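## Task

Move the green bin, and none of the other bins, to the bench edge closest to the arms. Then place the hook lying flat on the bench next to that bin, with its handle sticking out past that same edge. Every other object must finish resting on the same thing it rests on now. Nothing counts if it stays in place only because a robot is holding it at the end. Finish by opening the grippers and moving the arms away.

## Robot and tools

Robots: three identical i2rt Big YAM arms named arm1, arm2 and arm3. Each has six revolute joints, a two-finger gripper and a wrist camera. When joints 1 and 6 are at 0 and the hand is level and pointing forward, the wrist camera sits on top of the hand and looks toward the fingertips. Reach is about 1.0 m from the joint1 axis. Two fixed cameras, room_a and room_b, watch the bench from the room.

Frames: a single scene frame is shared by everything. Its origin is on the floor and +z is up. "hand" means the point halfway between the fingertips (URDF link pinch). The hand's z axis runs along the fingers and the fingers open along its y axis. Each foot's true pose is never printed. Camera calibration is given per camera as OpenCV K, distortion D and T_world_to_cam (metres, scene to camera). Expect the room cameras to be off by up to a couple of degrees and several millimetres. Wrist camera poses are derived from reported joint angles, so joint errors add to them.

execute_actions: arguments "actions" and optional "cameras". "actions" is a list holding one action or none. An action is an object keyed by robot name ("arm1", "arm2", "arm3"). Each robot gets its own entry, and each entry holds "joints", an object mapping joint names to absolute target values in joint space. These are not offsets. The names, units and ranges are:
- joint1_rad: -2.879 to 2.879. Rotates the arm about its foot; positive is counter-clockwise seen from above.
- joint2_rad: 0 to 3.141. Shoulder; at 0 the upper arm lies roughly level pointing back, and increasing it lifts the arm and then swings it forward.
- joint3_rad: 0 to 3.019. Elbow; 0 is fully folded and larger values open it.
- joint4_rad: -1.692 to 1.57. Hand pitch; positive tilts the fingers up.
- joint5_rad: -1.57 to 1.57. Sideways swing; positive is toward the arm's right.
- joint6_rad: -2.094 to 2.094. Roll; positive is clockwise when viewed from behind the hand.
- gripper_m: 0 to 0.093 metres, the fingertip gap.
The completion tolerances are ±0.045, ±0.14, ±0.09, ±0.055, ±0.03, ±0.035 rad and ±0.003 m, in that order. Any joint or arm you omit keeps pushing toward its previous target. All motions start together but each joint moves at its own speed, so the hand can take a wide, curved path. Any unknown key or out-of-range number rejects the whole call, and then nothing moves. An empty list only returns the state and images. "cameras" takes names from arm1_cam_wrist, arm2_cam_wrist, arm3_cam_wrist, room_a, room_b, all. Omitting it, null or ["all"] returns every camera; [] returns none.

wait: seconds, from 0 to 10. It commands nothing new and returns the same kind of result as an empty action.

zoom_image: camera (one of the five names) and region [x0, y0, x1, y1] in pixels, with the origin at the top-left, at most 504 by 504. It only works on cameras that returned full images in the latest result.

read_manual: optional section, "licences". It returns licence text only and moves nothing.

finished_scene: scene, the number of the current scene. It ends the scene for good and reports whether the goal was met. Replying without any tool call also ends things.

Reading results: joint_positions gives the measured angles, and gripper_m is the sum of the two finger slides. Joint torques are the raw drive outputs, which include offsets, friction and noise, so they are a weak sign of contact. joint_status tells how each commanded motion ended:
- "off_target": the joint stopped short and may still be pushing.
- "contact_stop" or "time_out": the joint holds where it stopped. After a time_out it may keep a nearby target and keep pushing; on_its_own names such joints, and "held at" is that target, not the current position. To relieve the push, resend the reported position.
- "joint command not followed", usually with a "cause:" line, and per-joint "not_followed": a self/inter-arm clearance check blocked the arm's joints. The gripper part still runs. The blocked targets may be retried later.
- "limit_stop_at_motor_heat": follows an OVER-TEMPERATURE FAULT; resend the target.
Once a call reports a stop, later motion calls in that same reply are skipped. A loaded joint that holds a weight slowly sinks, and a target very close to the present angle may produce no movement.

Things to avoid:
- Dropping objects or pushing anything off the bench or onto the floor; that ends the scene.
- Hard contact between arms. A strong press ends the run. The clearance check may react late and ignores fingers, gripper housings and wrist cameras, and nothing in the state reports arm-to-arm touching. An object touching an arm, held or not, does not count as arm contact.
- Pressing hard against the bench or objects. These arms keep pushing after contact, and sustained effort heats the motors: a MOTOR HOT warning appears from 85 °C, and at 100 °C the arm goes limp and drops whatever it holds. Heat builds while holding loads, even between calls, and some carries into the next scene.
- Slips and slams.

Other notes: a loose object may occasionally get a brief push from outside. Before finishing, make sure the bin and hook rest on their own, open the grippers and lift the arms clear.

Each tool is called after ">>>" by a JSON object that holds its "method" and its "body".

## Session

>>> {"method": "execute_actions", "body": {"actions": []}}

Scene clock: 0.00 s.
Joint torques (N m, as the arm reports them, + toward a larger angle): no reading
arm1.joint_positions: joint1_rad=-0.076 joint2_rad=+0.409 joint3_rad=+1.550 joint4_rad=-1.554 joint5_rad=-0.157 joint6_rad=+0.566 gripper_m=+0.094
arm1.joint_status: not commanded
arm1.hand: x=-0.9821 y=+0.0817 z=+1.2974 quat_wxyz=(-0.235, +0.400, -0.736, -0.493) (m; scene frame)
arm2.joint_positions: joint1_rad=-0.458 joint2_rad=+0.613 joint3_rad=+1.319 joint4_rad=-1.200 joint5_rad=-0.123 joint6_rad=-0.129 gripper_m=+0.094
arm2.joint_status: not commanded
arm2.hand: x=+0.1316 y=+0.2187 z=+1.2808 quat_wxyz=(-0.448, +0.475, -0.712, -0.260) (m; scene frame)
arm3.joint_positions: joint1_rad=+0.385 joint2_rad=+0.547 joint3_rad=+1.665 joint4_rad=-1.375 joint5_rad=-0.144 joint6_rad=+0.664 gripper_m=+0.094
arm3.joint_status: not commanded
arm3.hand: x=+0.8720 y=+0.1094 z=+1.3889 quat_wxyz=(-0.058, +0.551, -0.562, -0.615) (m; scene frame)
pictures: arm1_cam_wrist, arm2_cam_wrist, arm3_cam_wrist, room_a, room_b
Images, in order (width x height): arm1_cam_wrist 504x504, arm2_cam_wrist 504x504, arm3_cam_wrist 504x504, room_a 504x504, room_b 504x504.

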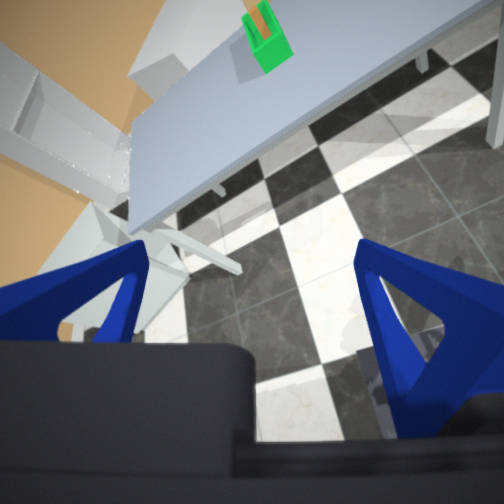

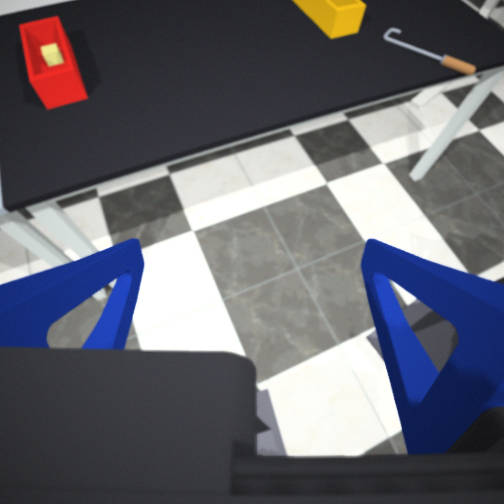

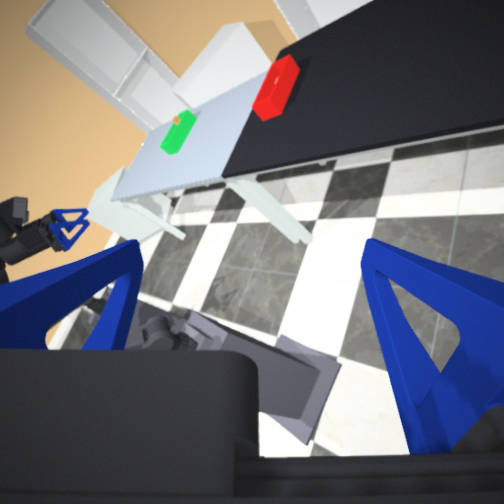

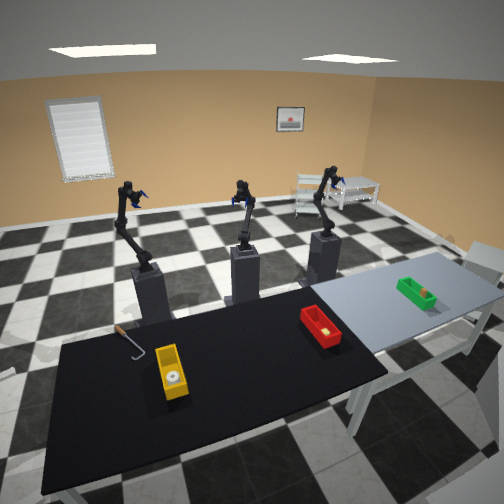

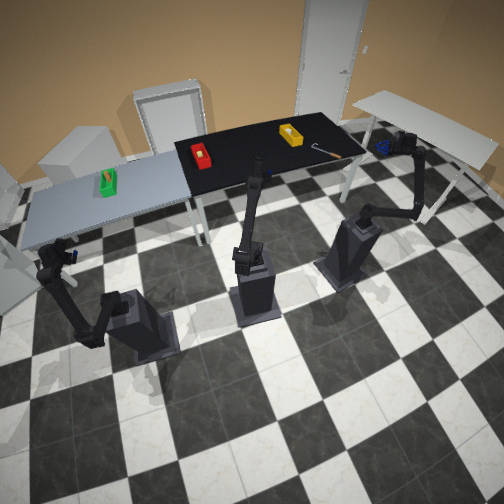

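>>> {"method": "zoom_image", "body": {"camera": "room_a", "region": [300, 230, 504, 400]}}

>>> {"method": "zoom_image", "body": {"camera": "room_a", "region": [40, 290, 240, 420]}}

>>> {"method": "zoom_image", "body": {"camera": "room_b", "region": [0, 100, 240, 260]}}

>>> {"method": "zoom_image", "body": {"camera": "room_b", "region": [240, 90, 400, 210]}}

Region (300, 230, 504, 400) of room_a's 504x504 image, scaled by 2.471, with more detail than that image has.

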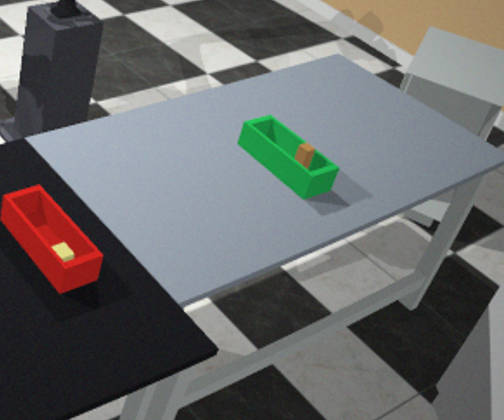

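Region (40, 290, 240, 420) of room_a's 504x504 image, scaled by 2.520, with more detail than that image has; it fills the top 328 rows of this view, and the rest is white.

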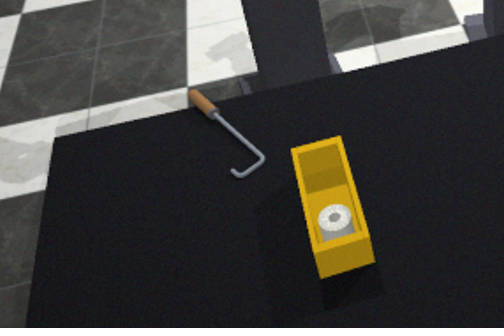

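Region (0, 100, 240, 260) of room_b's 504x504 image, scaled by 2.100, with more detail than that image has.

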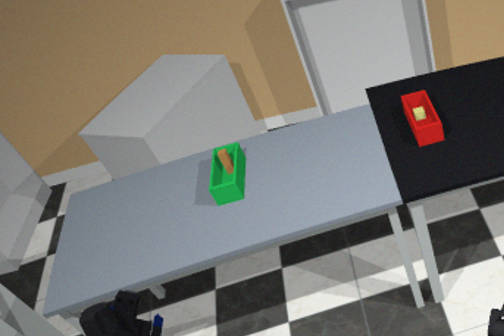

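Region (240, 90, 400, 210) of room_b's 504x504 image, scaled by 3.150, with more detail than that image has; it fills the top 378 rows of this view, and the rest is white.

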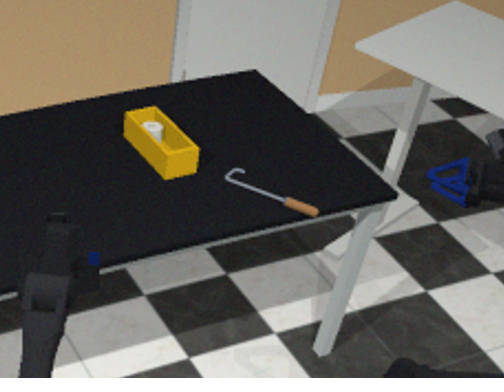

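>>> {"method": "execute_actions", "body": {"actions": [{"arm3":{"joints":{"joint1_rad":-0.58,"joint2_rad":2.2,"joint3_rad":2.168,"joint4_rad":-0.933,"joint5_rad":-0.633,"joint6_rad":-0.824}},"arm1":{"joints":{"joint1_rad":0,"joint2_rad":1.7,"joint3_rad":1.8,"joint4_rad":-0.8,"joint5_rad":0,"joint6_rad":0}}}]}}

Scene clock: 47.27 s.
Joint torques (N m, as the arm reports them, + toward a larger angle): arm1=[  1.32 -17.28  13.45   2.54   0.16  -0.1 ] | arm2=[0.67 0.   9.54 1.67 0.08 0.03] | arm3=[  0.4  -26.06  14.99   1.26  -0.38   0.  ]
arm1.joint_positions: joint1_rad=-0.006 joint2_rad=+1.717 joint3_rad=+1.757 joint4_rad=-0.817 joint5_rad=-0.003 joint6_rad=+0.007 gripper_m=+0.094
arm1.joint_status: all done
arm1.hand: x=-0.9328 y=+0.6940 z=+1.0385 quat_wxyz=(-0.277, +0.637, -0.668, -0.265) (m; scene frame)
arm2.joint_positions: joint1_rad=-0.458 joint2_rad=+0.613 joint3_rad=+1.319 joint4_rad=-1.200 joint5_rad=-0.123 joint6_rad=-0.129 gripper_m=+0.094
arm2.joint_status: not commanded
arm2.hand: x=+0.1316 y=+0.2187 z=+1.2808 quat_wxyz=(-0.448, +0.475, -0.712, -0.260) (m; scene frame)
arm3.joint_positions: joint1_rad=-0.579 joint2_rad=+2.238 joint3_rad=+2.120 joint4_rad=-0.934 joint5_rad=-0.630 joint6_rad=-0.814 gripper_m=+0.094
arm3.joint_status: all done
arm3.hand: x=+1.1987 y=+0.7730 z=+0.8823 quat_wxyz=(-0.195, +0.804, -0.447, -0.341) (m; scene frame)
pictures: arm1_cam_wrist, arm2_cam_wrist, arm3_cam_wrist, room_a, room_b
camera_calibration (this result's frames):
arm1_cam_wrist: T_world_to_cam=[[0.998802, -0.0468884, -0.0140012, 0.982767], [-0.048636, -0.982752, -0.178417, 0.829737], [-0.00539405, 0.178884, -0.983855, 1.02031], [0, 0, 0, 1]] pos_world=[-0.93573, 0.67899, 1.16563]
arm3_cam_wrist: T_world_to_cam=[[0.849669, 0.527254, 0.00811981, -1.43654], [0.520852, -0.83675, -0.169005, 0.178454], [-0.0823142, 0.147827, -0.985582, 0.974363], [0, 0, 0, 1]] pos_world=[1.20784, 0.762708, 1.00214]
Images, in order (width x height): arm1_cam_wrist 504x504, arm2_cam_wrist 504x504, arm3_cam_wrist 504x504, room_a 504x504, room_b 504x504.

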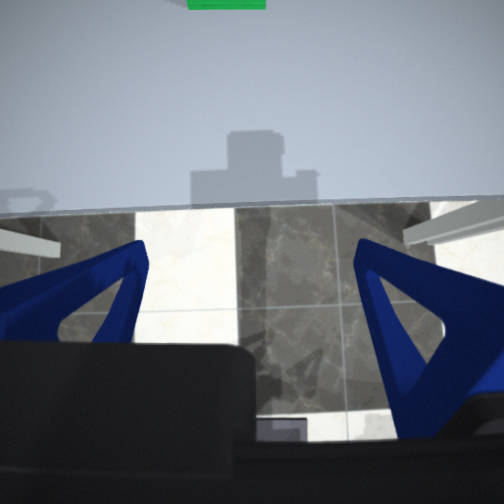

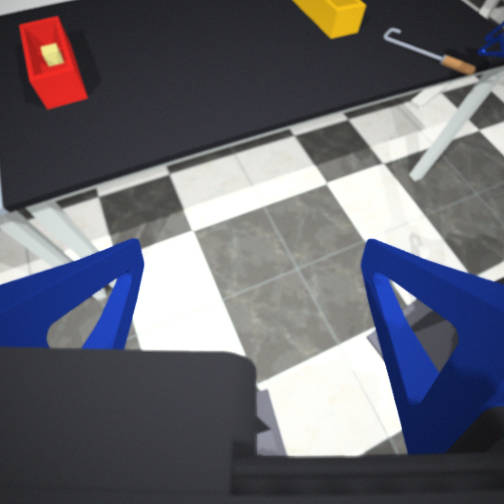

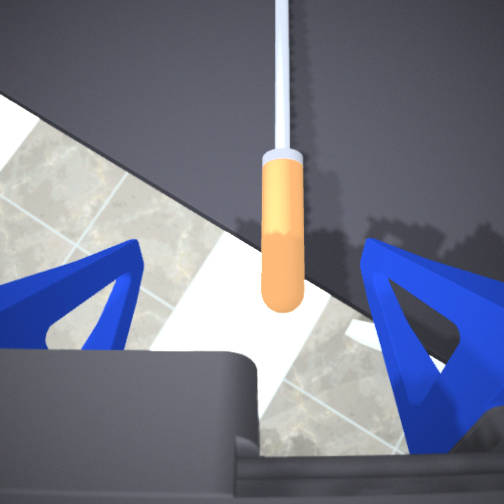

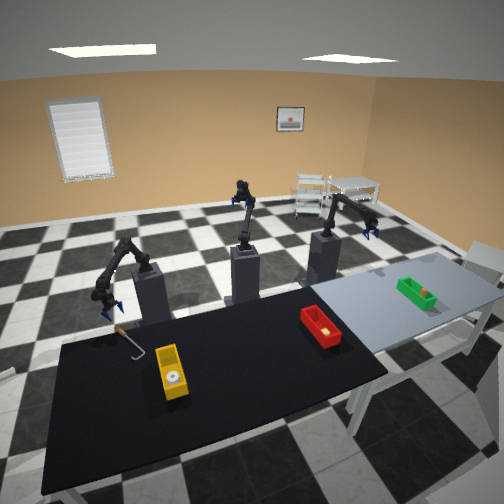

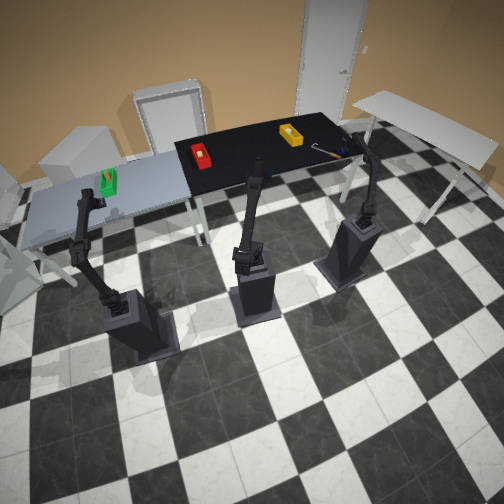

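>>> {"method": "execute_actions", "body": {"actions": [{"arm3":{"joints":{"joint1_rad":-0.575,"joint2_rad":2.37,"joint3_rad":2.318,"joint4_rad":-0.884,"joint5_rad":-0.625,"joint6_rad":-0.807}},"arm1":{"joints":{"joint2_rad":1.0,"joint3_rad":1.2,"joint4_rad":-0.6}}}], "cameras": ["arm3_cam_wrist","arm2_cam_wrist"]}}

Scene clock: 57.70 s.
Joint torques (N m, as the arm reports them, + toward a larger angle): arm1=[ 1.4  -4.76 10.84  2.8   0.17 -0.1 ] | arm2=[ 0.56 -0.25  9.58  1.6   0.07  0.04] | arm3=[  0.75 -23.63  15.2    1.95  -0.26   0.13]
arm1.joint_positions: joint1_rad=-0.006 joint2_rad=+0.990 joint3_rad=+1.194 joint4_rad=-0.617 joint5_rad=-0.003 joint6_rad=+0.007 gripper_m=+0.094
arm1.joint_status: all done
arm1.hand: x=-0.9439 y=+0.4641 z=+1.1654 quat_wxyz=(-0.393, +0.579, -0.606, -0.377) (m; scene frame)
arm2.joint_positions: joint1_rad=-0.458 joint2_rad=+0.613 joint3_rad=+1.319 joint4_rad=-1.200 joint5_rad=-0.123 joint6_rad=-0.129 gripper_m=+0.094
arm2.joint_status: not commanded
arm2.hand: x=+0.1316 y=+0.2187 z=+1.2808 quat_wxyz=(-0.448, +0.475, -0.712, -0.260) (m; scene frame)
arm3.joint_positions: joint1_rad=-0.579 joint2_rad=+2.364 joint3_rad=+2.266 joint4_rad=-0.895 joint5_rad=-0.627 joint6_rad=-0.815 gripper_m=+0.094
arm3.joint_status: all done
arm3.hand: x=+1.2161 y=+0.8108 z=+0.8583 quat_wxyz=(-0.222, +0.802, -0.436, -0.341) (m; scene frame)
pictures: arm2_cam_wrist, arm3_cam_wrist
camera_calibration (this result's frames):
arm3_cam_wrist: T_world_to_cam=[[0.849518, 0.524322, 0.0583527, -1.51162], [0.524588, -0.827829, -0.198763, 0.210706], [-0.0559098, 0.199464, -0.978309, 0.866284], [0, 0, 0, 1]] pos_world=[1.22205, 0.794211, 0.977581]
Images, in order (width x height): arm2_cam_wrist 504x504, arm3_cam_wrist 504x504.

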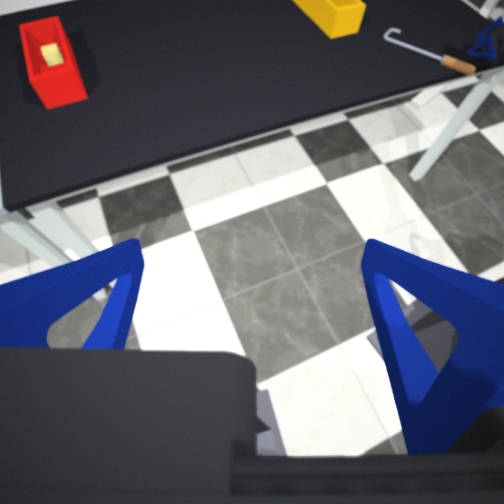

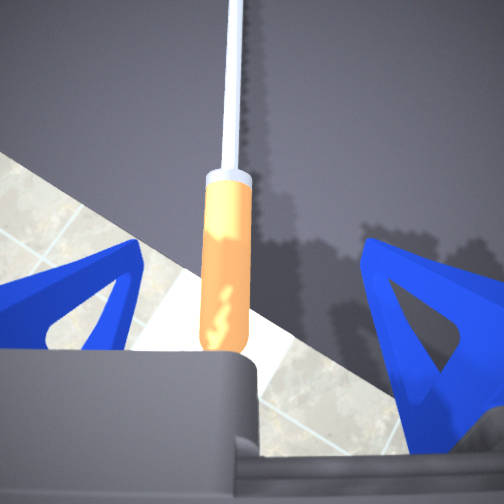

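>>> {"method": "execute_actions", "body": {"actions": [{"arm3":{"joints":{"joint1_rad":-0.555,"joint2_rad":2.425}}}], "cameras": ["arm3_cam_wrist","arm2_cam_wrist"]}}

>>> {"method": "zoom_image", "body": {"camera": "arm2_cam_wrist", "region": [380, 0, 504, 100]}}

Scene clock: 64.50 s.
Joint torques (N m, as the arm reports them, + toward a larger angle): arm1=[ 1.42 -4.58 10.67  2.81  0.16 -0.1 ] | arm2=[ 0.74 -0.28  9.58  1.6   0.07  0.03] | arm3=[  0.56 -23.4   15.23   1.85  -0.26   0.14]
arm1.joint_positions: joint1_rad=-0.006 joint2_rad=+0.990 joint3_rad=+1.194 joint4_rad=-0.617 joint5_rad=-0.003 joint6_rad=+0.007 gripper_m=+0.094
arm1.joint_status: not commanded
arm1.hand: x=-0.9439 y=+0.4641 z=+1.1654 quat_wxyz=(-0.393, +0.579, -0.606, -0.377) (m; scene frame)
arm2.joint_positions: joint1_rad=-0.458 joint2_rad=+0.613 joint3_rad=+1.319 joint4_rad=-1.200 joint5_rad=-0.123 joint6_rad=-0.129 gripper_m=+0.094
arm2.joint_status: not commanded
arm2.hand: x=+0.1316 y=+0.2187 z=+1.2808 quat_wxyz=(-0.448, +0.475, -0.712, -0.260) (m; scene frame)
arm3.joint_positions: joint1_rad=-0.554 joint2_rad=+2.415 joint3_rad=+2.266 joint4_rad=-0.895 joint5_rad=-0.627 joint6_rad=-0.815 gripper_m=+0.094
arm3.joint_status: all done
arm3.hand: x=+1.1958 y=+0.8164 z=+0.8175 quat_wxyz=(-0.195, +0.809, -0.436, -0.342) (m; scene frame)
pictures: arm2_cam_wrist, arm3_cam_wrist
camera_calibration (this result's frames):
arm3_cam_wrist: T_world_to_cam=[[0.836872, 0.547142, 0.0167688, -1.46439], [0.541498, -0.822977, -0.171725, 0.17165], [-0.0801578, 0.152792, -0.985002, 0.896739], [0, 0, 0, 1]] pos_world=[1.20444, 0.805478, 0.937323]
Images, in order (width x height): arm2_cam_wrist 504x504, arm3_cam_wrist 504x504.

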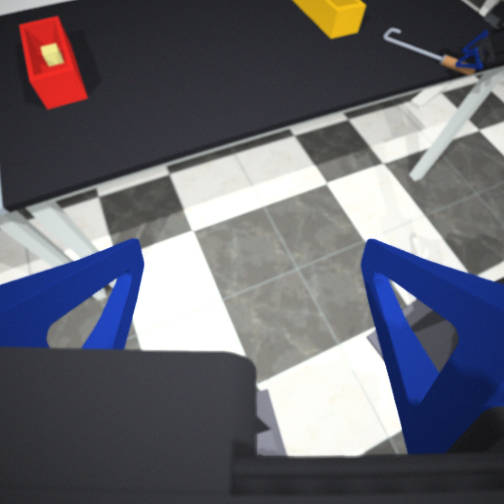

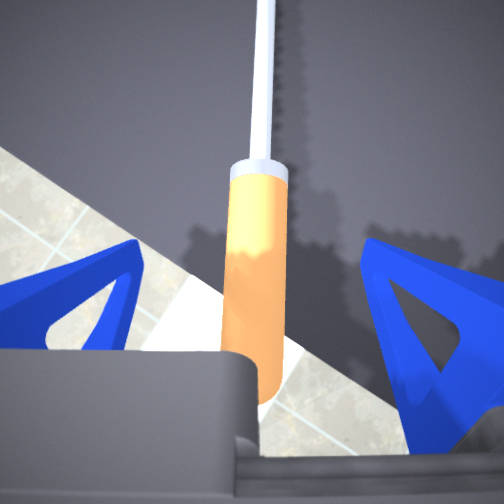

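Region (380, 0, 504, 100) of arm2_cam_wrist's 504x504 image, scaled by 4.065, with more detail than that image has; it fills the top 406 rows of this view, and the rest is white.

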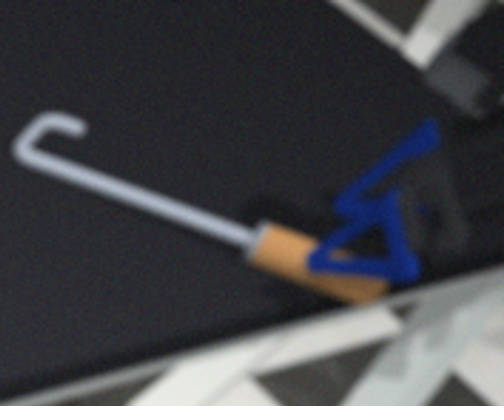

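>>> {"method": "execute_actions", "body": {"actions": [{"arm3":{"joints":{"joint2_rad":2.47}}}], "cameras": ["arm3_cam_wrist"]}}

Scene clock: 68.97 s.
Joint torques (N m, as the arm reports them, + toward a larger angle): arm1=[ 1.45 -4.62 10.66  2.81  0.16 -0.1 ] | arm2=[ 0.69 -0.31  9.55  1.63  0.08  0.03] | arm3=[  0.08 -24.06  14.97   1.76  -0.24   0.13]
arm1.joint_positions: joint1_rad=-0.006 joint2_rad=+0.990 joint3_rad=+1.194 joint4_rad=-0.617 joint5_rad=-0.003 joint6_rad=+0.007 gripper_m=+0.094
arm1.joint_status: not commanded
arm1.hand: x=-0.9439 y=+0.4641 z=+1.1654 quat_wxyz=(-0.393, +0.579, -0.606, -0.377) (m; scene frame)
arm2.joint_positions: joint1_rad=-0.458 joint2_rad=+0.613 joint3_rad=+1.319 joint4_rad=-1.200 joint5_rad=-0.123 joint6_rad=-0.129 gripper_m=+0.094
arm2.joint_status: not commanded
arm2.hand: x=+0.1316 y=+0.2187 z=+1.2808 quat_wxyz=(-0.448, +0.475, -0.712, -0.260) (m; scene frame)
arm3.joint_positions: joint1_rad=-0.554 joint2_rad=+2.457 joint3_rad=+2.266 joint4_rad=-0.895 joint5_rad=-0.627 joint6_rad=-0.815 gripper_m=+0.094
arm3.joint_status: all done
arm3.hand: x=+1.1945 y=+0.8146 z=+0.7834 quat_wxyz=(-0.175, +0.810, -0.444, -0.341) (m; scene frame)
pictures: arm3_cam_wrist
camera_calibration (this result's frames):
arm3_cam_wrist: T_world_to_cam=[[0.836584, 0.547536, -0.0182169, -1.43436], [0.539254, -0.828882, -0.148862, 0.154544], [-0.0966071, 0.114712, -0.98869, 0.916909], [0, 0, 0, 1]] pos_world=[1.2052, 0.808281, 0.903415]
Images, in order (width x height): arm3_cam_wrist 504x504.

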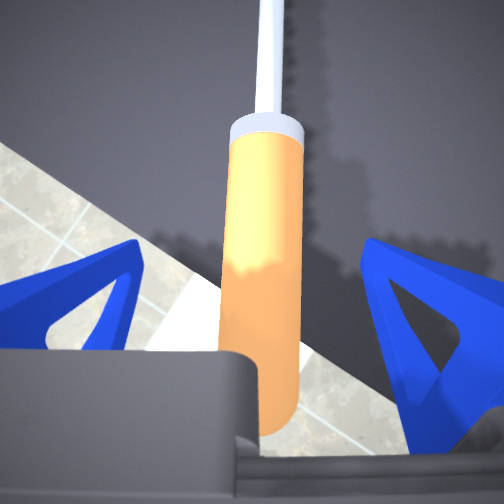

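>>> {"method": "execute_actions", "body": {"actions": [{"arm3":{"joints":{"joint2_rad":2.485}}}], "cameras": []}}

>>> {"method": "execute_actions", "body": {"actions": [{"arm3":{"joints":{"gripper_m":0.0}}}], "cameras": ["arm3_cam_wrist"]}}

Scene clock: 72.47 s.
Joint torques (N m, as the arm reports them, + toward a larger angle): arm1=[ 1.46 -4.62 10.67  2.82  0.16 -0.1 ] | arm2=[ 0.57 -0.08  9.57  1.63  0.08  0.05] | arm3=[  0.27 -22.57  14.99   1.74  -0.33   0.15]
arm1.joint_positions: joint1_rad=-0.006 joint2_rad=+0.990 joint3_rad=+1.194 joint4_rad=-0.617 joint5_rad=-0.003 joint6_rad=+0.007 gripper_m=+0.094
arm1.joint_status: not commanded
arm1.hand: x=-0.9439 y=+0.4641 z=+1.1654 quat_wxyz=(-0.393, +0.579, -0.606, -0.377) (m; scene frame)
arm2.joint_positions: joint1_rad=-0.458 joint2_rad=+0.613 joint3_rad=+1.319 joint4_rad=-1.200 joint5_rad=-0.123 joint6_rad=-0.129 gripper_m=+0.094
arm2.joint_status: not commanded
arm2.hand: x=+0.1316 y=+0.2187 z=+1.2808 quat_wxyz=(-0.448, +0.475, -0.712, -0.260) (m; scene frame)
arm3.joint_positions: joint1_rad=-0.554 joint2_rad=+2.457 joint3_rad=+2.266 joint4_rad=-0.895 joint5_rad=-0.627 joint6_rad=-0.815 gripper_m=+0.094
arm3.joint_status: all done
arm3.hand: x=+1.1945 y=+0.8145 z=+0.7831 quat_wxyz=(-0.175, +0.810, -0.444, -0.341) (m; scene frame)
pictures: none
No camera images: the call's "cameras" was empty. Leave "cameras" out to get every camera's image.

Scene clock: 73.20 s.
Joint torques (N m, as the arm reports them, + toward a larger angle): arm1=[ 1.44 -4.6  10.67  2.8   0.16 -0.1 ] | arm2=[ 0.65 -0.18  9.59  1.65  0.06  0.03] | arm3=[  1.3  -22.89  14.9    1.56  -0.35   0.15]
arm1.joint_positions: joint1_rad=-0.006 joint2_rad=+0.990 joint3_rad=+1.194 joint4_rad=-0.617 joint5_rad=-0.003 joint6_rad=+0.007 gripper_m=+0.094
arm1.joint_status: not commanded
arm1.hand: x=-0.9439 y=+0.4641 z=+1.1654 quat_wxyz=(-0.393, +0.579, -0.606, -0.377) (m; scene frame)
arm2.joint_positions: joint1_rad=-0.458 joint2_rad=+0.613 joint3_rad=+1.319 joint4_rad=-1.200 joint5_rad=-0.123 joint6_rad=-0.129 gripper_m=+0.094
arm2.joint_status: not commanded
arm2.hand: x=+0.1316 y=+0.2187 z=+1.2808 quat_wxyz=(-0.448, +0.475, -0.712, -0.260) (m; scene frame)
arm3.joint_positions: joint1_rad=-0.555 joint2_rad=+2.459 joint3_rad=+2.267 joint4_rad=-0.892 joint5_rad=-0.626 joint6_rad=-0.812 gripper_m=+0.029
arm3.joint_status: gripper_m off_target (ended at +0.029, target +0.000)
arm3.hand: x=+1.1956 y=+0.8150 z=+0.7819 quat_wxyz=(-0.176, +0.809, -0.446, -0.340) (m; scene frame)
pictures: arm3_cam_wrist
camera_calibration (this result's frames):
arm3_cam_wrist: T_world_to_cam=[[0.838588, 0.544467, -0.0180615, -1.43559], [0.536241, -0.830852, -0.148763, 0.159239], [-0.0960029, 0.115065, -0.988708, 0.914418], [0, 0, 0, 1]] pos_world=[1.20627, 0.80872, 0.901852]
Images, in order (width x height): arm3_cam_wrist 504x504.

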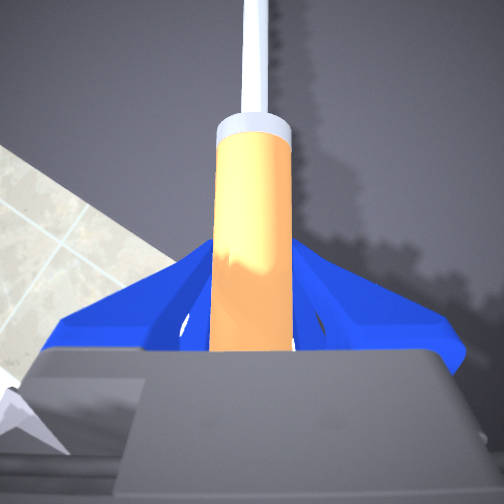

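>>> {"method": "execute_actions", "body": {"actions": [{"arm3":{"joints":{"joint2_rad":2.1}},"arm2":{"joints":{"joint1_rad":-0.952,"joint2_rad":0.776,"joint3_rad":1.17,"joint4_rad":-0.37,"joint5_rad":0,"joint6_rad":0}}}], "cameras": ["arm3_cam_wrist"]}}

>>> {"method": "execute_actions", "body": {"actions": [{"arm3":{"joints":{"joint1_rad":0.3,"joint2_rad":1.393,"joint3_rad":0.98,"joint4_rad":1.223,"joint5_rad":0,"joint6_rad":0}}}], "cameras": ["arm3_cam_wrist","room_b"]}}

>>> {"method": "execute_actions", "body": {"actions": [{"arm3":{"joints":{"joint1_rad":0.952}}}]}}

Scene clock: 92.83 s.
Joint torques (N m, as the arm reports them, + toward a larger angle): arm1=[ 1.4  -4.62 10.67  2.81  0.16 -0.1 ] | arm2=[ 0.54 -4.37 10.47  2.23  0.14  0.13] | arm3=[  0.88 -23.82  15.23   2.03  -0.47   0.11]
arm1.joint_positions: joint1_rad=-0.006 joint2_rad=+0.990 joint3_rad=+1.194 joint4_rad=-0.617 joint5_rad=-0.003 joint6_rad=+0.007 gripper_m=+0.094
arm1.joint_status: not commanded
arm1.hand: x=-0.9439 y=+0.4641 z=+1.1654 quat_wxyz=(-0.393, +0.579, -0.606, -0.377) (m; scene frame)
arm2.joint_positions: joint1_rad=-0.951 joint2_rad=+0.775 joint3_rad=+1.159 joint4_rad=-0.388 joint5_rad=-0.001 joint6_rad=-0.010 gripper_m=+0.094
arm2.joint_status: all done
arm2.hand: x=+0.3583 y=+0.1785 z=+1.3304 quat_wxyz=(-0.687, +0.170, -0.687, -0.167) (m; scene frame)
arm3.joint_positions: joint1_rad=-0.557 joint2_rad=+2.124 joint3_rad=+2.270 joint4_rad=-0.894 joint5_rad=-0.618 joint6_rad=-0.808 gripper_m=+0.029
arm3.joint_status: all done
arm3.hand: x=+1.1922 y=+0.7930 z=+1.0536 quat_wxyz=(-0.328, +0.792, -0.381, -0.347) (m; scene frame)
pictures: arm3_cam_wrist
camera_calibration (this result's frames):
arm3_cam_wrist: T_world_to_cam=[[0.828881, 0.497173, 0.256467, -1.656], [0.558137, -0.766043, -0.318844, 0.284906], [0.0379441, 0.407428, -0.912449, 0.713348], [0, 0, 0, 1]] pos_world=[1.18654, 0.750928, 1.16644]
Images, in order (width x height): arm3_cam_wrist 504x504.

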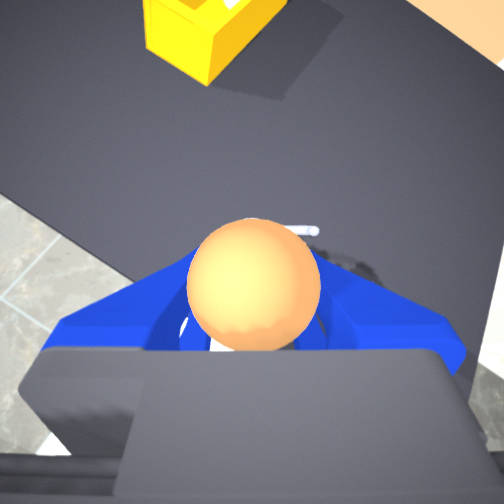

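Scene clock: 95.13 s.
Joint torques (N m, as the arm reports them, + toward a larger angle): arm1=[ 1.42 -4.61 10.67  2.81  0.16 -0.1 ] | arm2=[ 0.56 -4.41 10.46  2.22  0.15  0.13] | arm3=[  0.52 -13.59  13.65   3.43  -0.14   0.09]
arm1.joint_positions: joint1_rad=-0.006 joint2_rad=+0.990 joint3_rad=+1.194 joint4_rad=-0.617 joint5_rad=-0.003 joint6_rad=+0.007 gripper_m=+0.094
arm1.joint_status: not commanded
arm1.hand: x=-0.9439 y=+0.4641 z=+1.1654 quat_wxyz=(-0.393, +0.579, -0.606, -0.377) (m; scene frame)
arm2.joint_positions: joint1_rad=-0.951 joint2_rad=+0.775 joint3_rad=+1.159 joint4_rad=-0.388 joint5_rad=-0.001 joint6_rad=-0.010 gripper_m=+0.094
arm2.joint_status: not commanded
arm2.hand: x=+0.3583 y=+0.1785 z=+1.3304 quat_wxyz=(-0.687, +0.170, -0.687, -0.167) (m; scene frame)
arm3.joint_positions: joint1_rad=+0.295 joint2_rad=+1.431 joint3_rad=+0.935 joint4_rad=+1.181 joint5_rad=+0.004 joint6_rad=-0.007 gripper_m=+0.029
arm3.joint_status: all done
arm3.hand: x=+0.7211 y=+0.5145 z=+1.2165 quat_wxyz=(-0.488, +0.356, -0.227, -0.764) (m; scene frame)
pictures: arm3_cam_wrist, room_b
camera_calibration (this result's frames):
arm3_cam_wrist: T_world_to_cam=[[0.906682, 0.421789, 0.004707, -0.879822], [-0.0220254, 0.0584836, -0.998045, 1.20678], [-0.42124, 0.904806, 0.0623161, -0.117223], [0, 0, 0, 1]] pos_world=[0.774919, 0.406587, 1.21587]
Images, in order (width x height): arm3_cam_wrist 504x504, room_b 504x504.

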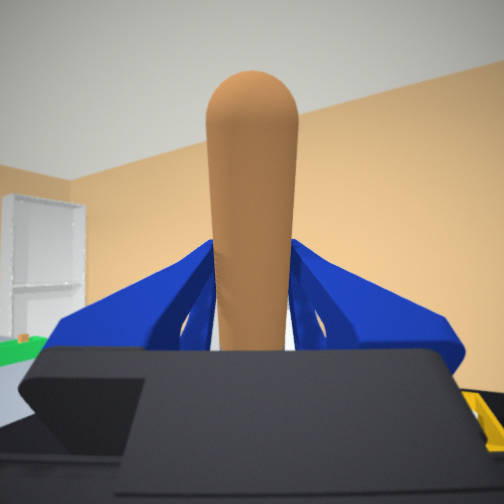

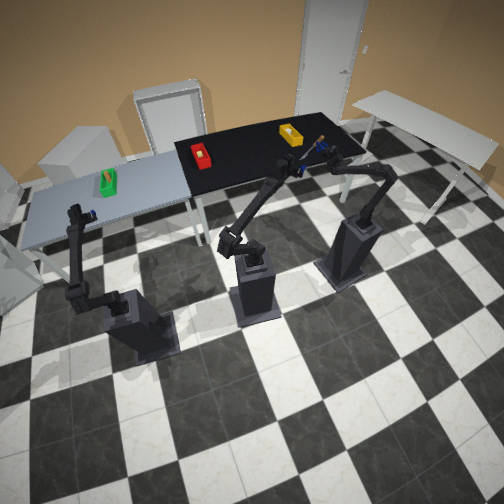

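Scene clock: 96.57 s.
Joint torques (N m, as the arm reports them, + toward a larger angle): arm1=[ 1.47 -4.64 10.67  2.8   0.16 -0.1 ] | arm2=[ 0.62 -4.44 10.47  2.2   0.14  0.14] | arm3=[ -0.05 -13.91  13.57   3.48   0.1    0.04]
arm1.joint_positions: joint1_rad=-0.006 joint2_rad=+0.990 joint3_rad=+1.194 joint4_rad=-0.617 joint5_rad=-0.003 joint6_rad=+0.007 gripper_m=+0.094
arm1.joint_status: not commanded
arm1.hand: x=-0.9439 y=+0.4641 z=+1.1654 quat_wxyz=(-0.393, +0.579, -0.606, -0.377) (m; scene frame)
arm2.joint_positions: joint1_rad=-0.951 joint2_rad=+0.775 joint3_rad=+1.159 joint4_rad=-0.388 joint5_rad=-0.001 joint6_rad=-0.010 gripper_m=+0.094
arm2.joint_status: not commanded
arm2.hand: x=+0.3583 y=+0.1785 z=+1.3304 quat_wxyz=(-0.687, +0.170, -0.687, -0.167) (m; scene frame)
arm3.joint_positions: joint1_rad=+0.957 joint2_rad=+1.431 joint3_rad=+0.935 joint4_rad=+1.181 joint5_rad=-0.002 joint6_rad=+0.005 gripper_m=+0.029
arm3.joint_status: all done
arm3.hand: x=+0.4583 y=+0.2585 z=+1.2157 quat_wxyz=(-0.208, +0.412, -0.095, -0.882) (m; scene frame)
pictures: arm1_cam_wrist, arm2_cam_wrist, arm3_cam_wrist, room_a, room_b
camera_calibration (this result's frames):
arm1_cam_wrist: T_world_to_cam=[[0.99913, -0.0394813, -0.0134648, 0.981079], [-0.0407475, -0.854644, -0.517612, 0.969168], [0.00892843, 0.517711, -0.855509, 0.892892], [0, 0, 0, 1]] pos_world=[-0.948706, 0.404769, 1.27874]
arm2_cam_wrist: T_world_to_cam=[[0.465708, -0.8849, -0.00826842, 0.00189496], [-0.528834, -0.270801, -0.804364, 1.30958], [0.709542, 0.378972, -0.594079, 0.58743], [0, 0, 0, 1]] pos_world=[0.274859, 0.133692, 1.40237]
arm3_cam_wrist: T_world_to_cam=[[0.445005, 0.89549, 0.00830866, -0.448818], [-0.0509651, 0.0345874, -0.998101, 1.23476], [-0.894077, 0.443737, 0.0610303, 0.34128], [0, 0, 0, 1]] pos_world=[0.567786, 0.207767, 1.21532]
Images, in order (width x height): arm1_cam_wrist 504x504, arm2_cam_wrist 504x504, arm3_cam_wrist 504x504, room_a 504x504, room_b 504x504.

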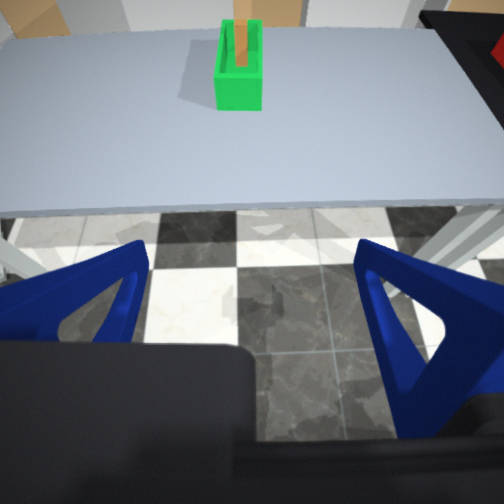

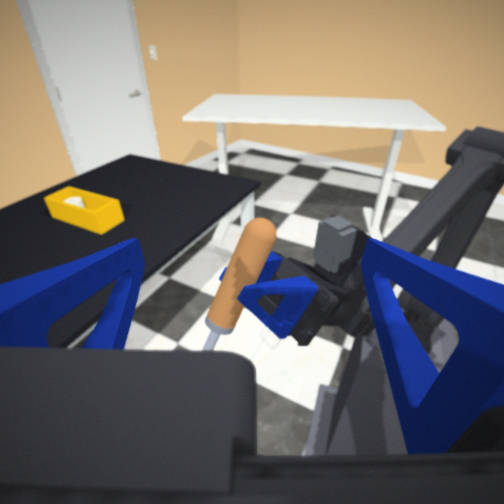

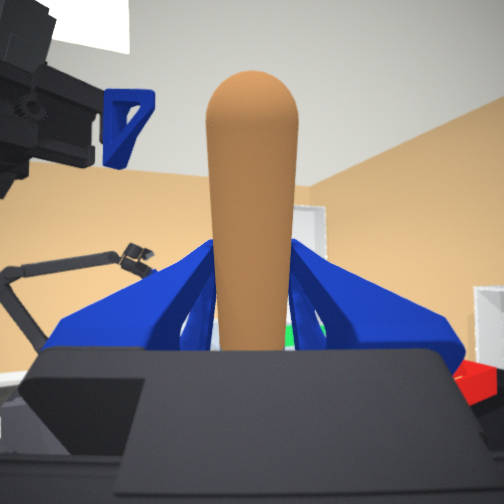

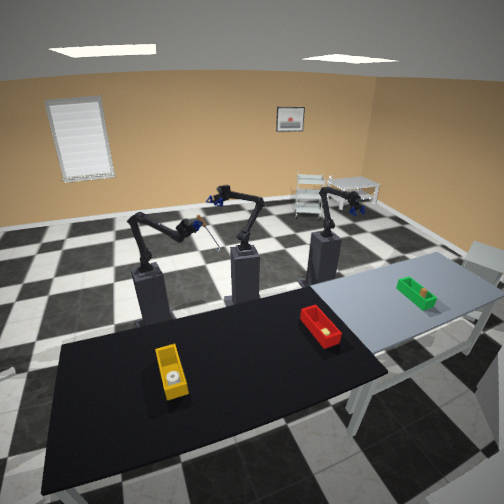

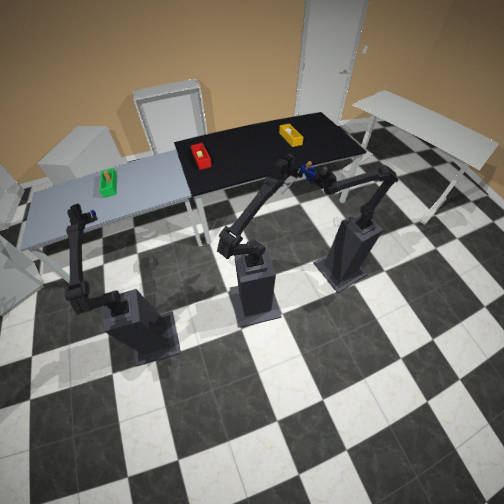

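>>> {"method": "execute_actions", "body": {"actions": [{"arm3":{"joints":{"joint4_rad":0.86}},"arm2":{"joints":{"joint1_rad":-0.836,"joint2_rad":0.7,"joint3_rad":0.37,"joint4_rad":0.35,"gripper_m":0.07}}}], "cameras": ["arm2_cam_wrist","arm3_cam_wrist","room_a"]}}

Scene clock: 110.90 s.
Joint torques (N m, as the arm reports them, + toward a larger angle): arm1=[ 1.48 -4.63 10.67  2.8   0.16 -0.1 ] | arm2=[ 0.55 -3.82  9.01  2.21  0.12  0.12] | arm3=[ -0.25 -14.47  13.98   2.54   0.03   0.06]
arm1.joint_positions: joint1_rad=-0.006 joint2_rad=+0.990 joint3_rad=+1.194 joint4_rad=-0.617 joint5_rad=-0.003 joint6_rad=+0.007 gripper_m=+0.094
arm1.joint_status: not commanded
arm1.hand: x=-0.9439 y=+0.4641 z=+1.1654 quat_wxyz=(-0.393, +0.579, -0.606, -0.377) (m; scene frame)
arm2.joint_positions: joint1_rad=-0.836 joint2_rad=+0.701 joint3_rad=+0.379 joint4_rad=+0.332 joint5_rad=-0.001 joint6_rad=-0.009 gripper_m=+0.070
arm2.joint_status: all done
arm2.hand: x=+0.3231 y=+0.2116 z=+1.0531 quat_wxyz=(-0.681, +0.208, -0.670, -0.208) (m; scene frame)
arm3.joint_positions: joint1_rad=+0.957 joint2_rad=+1.431 joint3_rad=+0.935 joint4_rad=+0.847 joint5_rad=-0.002 joint6_rad=+0.005 gripper_m=+0.029
arm3.joint_status: all done
arm3.hand: x=+0.4216 y=+0.2774 z=+1.1452 quat_wxyz=(-0.189, +0.553, -0.129, -0.801) (m; scene frame)
pictures: arm2_cam_wrist, arm3_cam_wrist, room_a
camera_calibration (this result's frames):
arm2_cam_wrist: T_world_to_cam=[[0.564392, -0.825464, -0.0084373, 0.00103768], [-0.484009, -0.322616, -0.813422, 1.08292], [0.668728, 0.463173, -0.581613, 0.417351], [0, 0, 0, 1]] pos_world=[0.244463, 0.156918, 1.12362]
arm3_cam_wrist: T_world_to_cam=[[0.44468, 0.895665, 0.00657272, -0.446809], [0.244397, -0.114272, -0.962919, 1.03827], [-0.861702, 0.429797, -0.269712, 0.673307], [0, 0, 0, 1]] pos_world=[0.525125, 0.229452, 1.18431]
Images, in order (width x height): arm2_cam_wrist 504x504, arm3_cam_wrist 504x504, room_a 504x504.

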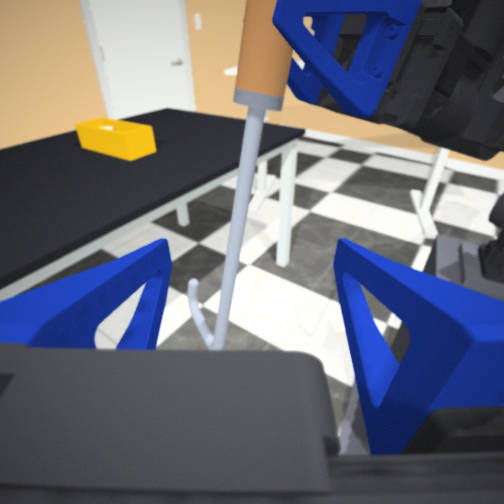

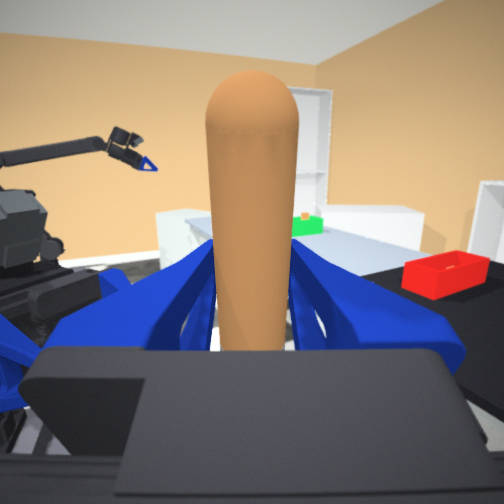

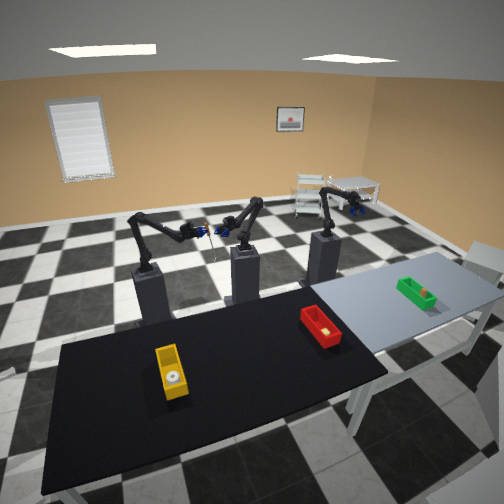

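>>> {"method": "execute_actions", "body": {"actions": [{"arm2":{"joints":{"joint1_rad":-0.812,"joint2_rad":1.21,"joint3_rad":0.6,"joint4_rad":0.64}}}], "cameras": ["arm2_cam_wrist","arm3_cam_wrist","room_a"]}}

Scene clock: 117.23 s.
Joint torques (N m, as the arm reports them, + toward a larger angle): arm1=[ 1.44 -4.59 10.66  2.81  0.16 -0.1 ] | arm2=[  1.02 -10.35  10.4    2.17   0.15   0.13] | arm3=[ -0.86 -14.26  13.88   2.47   0.06   0.02]
arm1.joint_positions: joint1_rad=-0.006 joint2_rad=+0.990 joint3_rad=+1.194 joint4_rad=-0.617 joint5_rad=-0.003 joint6_rad=+0.007 gripper_m=+0.094
arm1.joint_status: not commanded
arm1.hand: x=-0.9439 y=+0.4641 z=+1.1654 quat_wxyz=(-0.393, +0.579, -0.606, -0.377) (m; scene frame)
arm2.joint_positions: joint1_rad=-0.817 joint2_rad=+1.208 joint3_rad=+0.575 joint4_rad=+0.625 joint5_rad=-0.001 joint6_rad=-0.009 gripper_m=+0.070
arm2.joint_status: all done
arm2.hand: x=+0.4175 y=+0.2869 z=+1.0263 quat_wxyz=(-0.673, +0.216, -0.674, -0.212) (m; scene frame)
arm3.joint_positions: joint1_rad=+0.957 joint2_rad=+1.431 joint3_rad=+0.935 joint4_rad=+0.847 joint5_rad=-0.002 joint6_rad=+0.005 gripper_m=+0.029
arm3.joint_status: not commanded
arm3.hand: x=+0.4216 y=+0.2774 z=+1.1452 quat_wxyz=(-0.189, +0.553, -0.129, -0.801) (m; scene frame)
pictures: arm2_cam_wrist, arm3_cam_wrist, room_a
camera_calibration (this result's frames):
arm2_cam_wrist: T_world_to_cam=[[0.579353, -0.815033, -0.00841551, 0.00043896], [-0.489494, -0.339656, -0.803138, 1.12775], [0.651725, 0.46942, -0.595734, 0.323609], [0, 0, 0, 1]] pos_world=[0.340866, 0.231495, 1.09852]
arm3_cam_wrist: T_world_to_cam=[[0.44468, 0.895665, 0.00657272, -0.446809], [0.244397, -0.114272, -0.962919, 1.03827], [-0.861702, 0.429797, -0.269712, 0.673307], [0, 0, 0, 1]] pos_world=[0.525125, 0.229452, 1.18431]
Images, in order (width x height): arm2_cam_wrist 504x504, arm3_cam_wrist 504x504, room_a 504x504.

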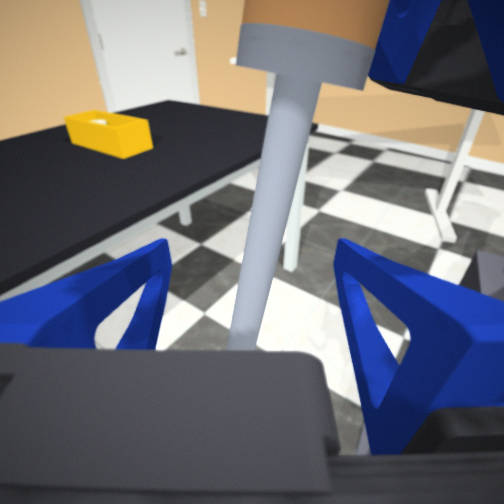

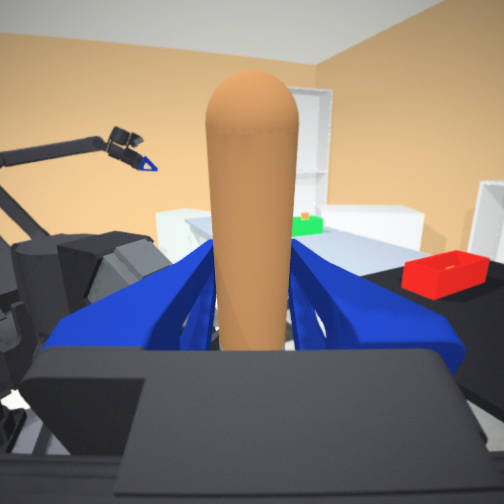

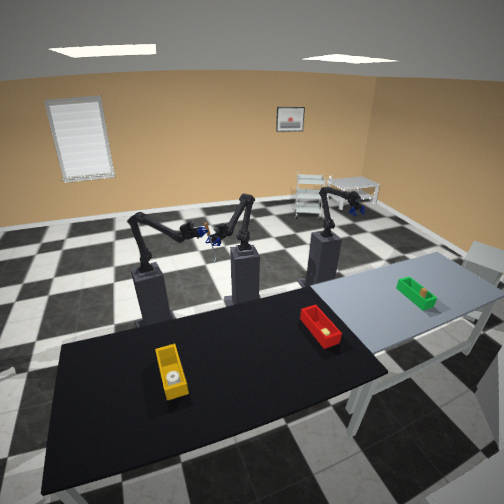

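>>> {"method": "execute_actions", "body": {"actions": [{"arm2":{"joints":{"joint6_rad":0.13,"gripper_m":0.0}}}], "cameras": ["arm2_cam_wrist"]}}

Scene clock: 120.53 s.
Joint torques (N m, as the arm reports them, + toward a larger angle): arm1=[ 1.42 -4.65 10.66  2.82  0.16 -0.1 ] | arm2=[ 1.65 -9.95 10.49  2.1  -0.05  0.1 ] | arm3=[ -0.5  -14.87  13.81   2.54   0.02  -0.08]
arm1.joint_positions: joint1_rad=-0.006 joint2_rad=+0.990 joint3_rad=+1.194 joint4_rad=-0.617 joint5_rad=-0.003 joint6_rad=+0.007 gripper_m=+0.094
arm1.joint_status: not commanded
arm1.hand: x=-0.9439 y=+0.4641 z=+1.1654 quat_wxyz=(-0.393, +0.579, -0.606, -0.377) (m; scene frame)
arm2.joint_positions: joint1_rad=-0.821 joint2_rad=+1.208 joint3_rad=+0.575 joint4_rad=+0.625 joint5_rad=+0.005 joint6_rad=+0.122 gripper_m=+0.008
arm2.joint_status: gripper_m off_target (ended at +0.008, target +0.000); the others done
arm2.hand: x=+0.4193 y=+0.2845 z=+1.0261 quat_wxyz=(-0.659, +0.168, -0.688, -0.253) (m; scene frame)
arm3.joint_positions: joint1_rad=+0.956 joint2_rad=+1.430 joint3_rad=+0.935 joint4_rad=+0.844 joint5_rad=-0.001 joint6_rad=+0.015 gripper_m=+0.029
arm3.joint_status: not commanded
arm3.hand: x=+0.4218 y=+0.2781 z=+1.1447 quat_wxyz=(-0.186, +0.553, -0.133, -0.801) (m; scene frame)
pictures: arm2_cam_wrist
camera_calibration (this result's frames):
arm2_cam_wrist: T_world_to_cam=[[0.565673, -0.812797, -0.139193, 0.136697], [-0.552869, -0.248572, -0.795329, 1.12028], [0.611842, 0.526851, -0.589981, 0.31796], [0, 0, 0, 1]] pos_world=[0.3475, 0.222059, 1.09761]
Images, in order (width x height): arm2_cam_wrist 504x504.

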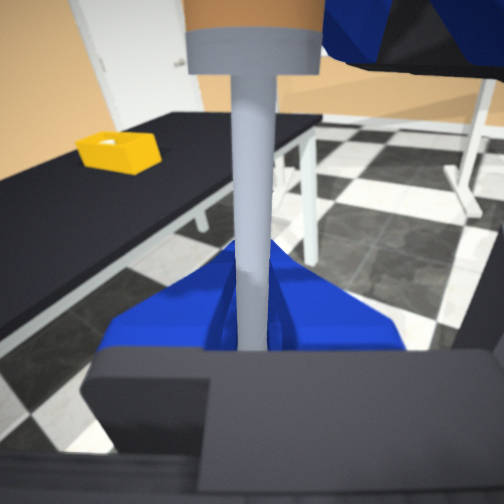

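>>> {"method": "execute_actions", "body": {"actions": [{"arm3":{"joints":{"gripper_m":0.093}}}], "cameras": []}}

>>> {"method": "execute_actions", "body": {"actions": [{"arm3":{"joints":{"joint2_rad":0.8,"joint3_rad":0.7}}}], "cameras": ["arm2_cam_wrist","room_a"]}}

Scene clock: 124.87 s.
Joint torques (N m, as the arm reports them, + toward a larger angle): arm1=[ 1.45 -4.63 10.67  2.81  0.16 -0.1 ] | arm2=[  1.41 -10.25  10.34   2.15   0.01   0.09] | arm3=[ -0.32 -13.76  13.98   2.77   0.03   0.02]
arm1.joint_positions: joint1_rad=-0.006 joint2_rad=+0.990 joint3_rad=+1.194 joint4_rad=-0.617 joint5_rad=-0.003 joint6_rad=+0.007 gripper_m=+0.094
arm1.joint_status: not commanded
arm1.hand: x=-0.9439 y=+0.4641 z=+1.1654 quat_wxyz=(-0.393, +0.579, -0.606, -0.377) (m; scene frame)
arm2.joint_positions: joint1_rad=-0.819 joint2_rad=+1.212 joint3_rad=+0.575 joint4_rad=+0.625 joint5_rad=+0.003 joint6_rad=+0.123 gripper_m=+0.008
arm2.joint_status: not commanded
arm2.hand: x=+0.4187 y=+0.2861 z=+1.0247 quat_wxyz=(-0.658, +0.170, -0.689, -0.254) (m; scene frame)
arm3.joint_positions: joint1_rad=+0.956 joint2_rad=+1.422 joint3_rad=+0.935 joint4_rad=+0.844 joint5_rad=-0.001 joint6_rad=+0.009 gripper_m=+0.093
arm3.joint_status: all done
arm3.hand: x=+0.4240 y=+0.2770 z=+1.1495 quat_wxyz=(-0.189, +0.550, -0.130, -0.803) (m; scene frame)
pictures: none
No camera images: the call's "cameras" was empty. Leave "cameras" out to get every camera's image.

Scene clock: 126.10 s.
Joint torques (N m, as the arm reports them, + toward a larger angle): arm1=[ 1.47 -4.6  10.67  2.82  0.16 -0.1 ] | arm2=[  1.32 -10.09  10.31   2.12   0.02   0.1 ] | arm3=[-0.25 -2.41 10.78  1.61  0.02 -0.02]
arm1.joint_positions: joint1_rad=-0.006 joint2_rad=+0.990 joint3_rad=+1.194 joint4_rad=-0.617 joint5_rad=-0.003 joint6_rad=+0.007 gripper_m=+0.094
arm1.joint_status: not commanded
arm1.hand: x=-0.9439 y=+0.4641 z=+1.1654 quat_wxyz=(-0.393, +0.579, -0.606, -0.377) (m; scene frame)
arm2.joint_positions: joint1_rad=-0.819 joint2_rad=+1.212 joint3_rad=+0.575 joint4_rad=+0.625 joint5_rad=+0.003 joint6_rad=+0.123 gripper_m=+0.008
arm2.joint_status: not commanded
arm2.hand: x=+0.4187 y=+0.2861 z=+1.0247 quat_wxyz=(-0.658, +0.170, -0.689, -0.254) (m; scene frame)
arm3.joint_positions: joint1_rad=+0.956 joint2_rad=+0.789 joint3_rad=+0.696 joint4_rad=+0.853 joint5_rad=-0.001 joint6_rad=+0.009 gripper_m=+0.093
arm3.joint_status: all done
arm3.hand: x=+0.6388 y=+0.1676 z=+1.3055 quat_wxyz=(-0.210, +0.378, -0.088, -0.897) (m; scene frame)
pictures: arm2_cam_wrist, room_a
camera_calibration (this result's frames):
arm2_cam_wrist: T_world_to_cam=[[0.569021, -0.810393, -0.139563, 0.136451], [-0.553864, -0.252248, -0.793477, 1.11877], [0.607824, 0.528804, -0.592382, 0.320168], [0, 0, 0, 1]] pos_world=[0.347396, 0.22348, 1.09642]
Images, in order (width x height): arm2_cam_wrist 504x504, room_a 504x504.

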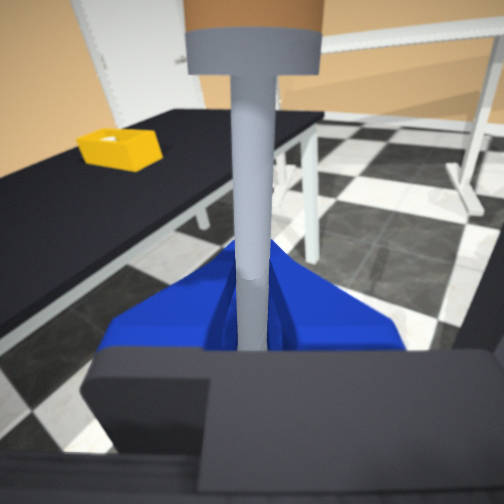

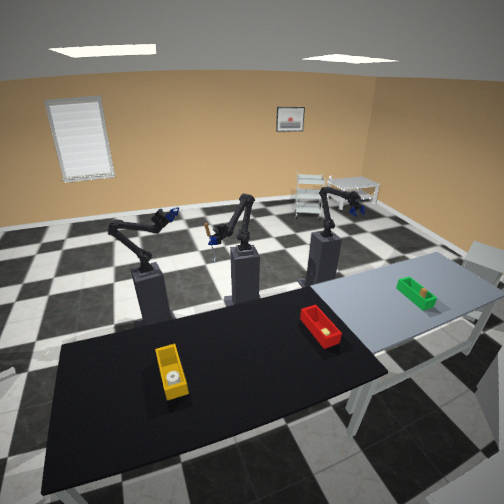

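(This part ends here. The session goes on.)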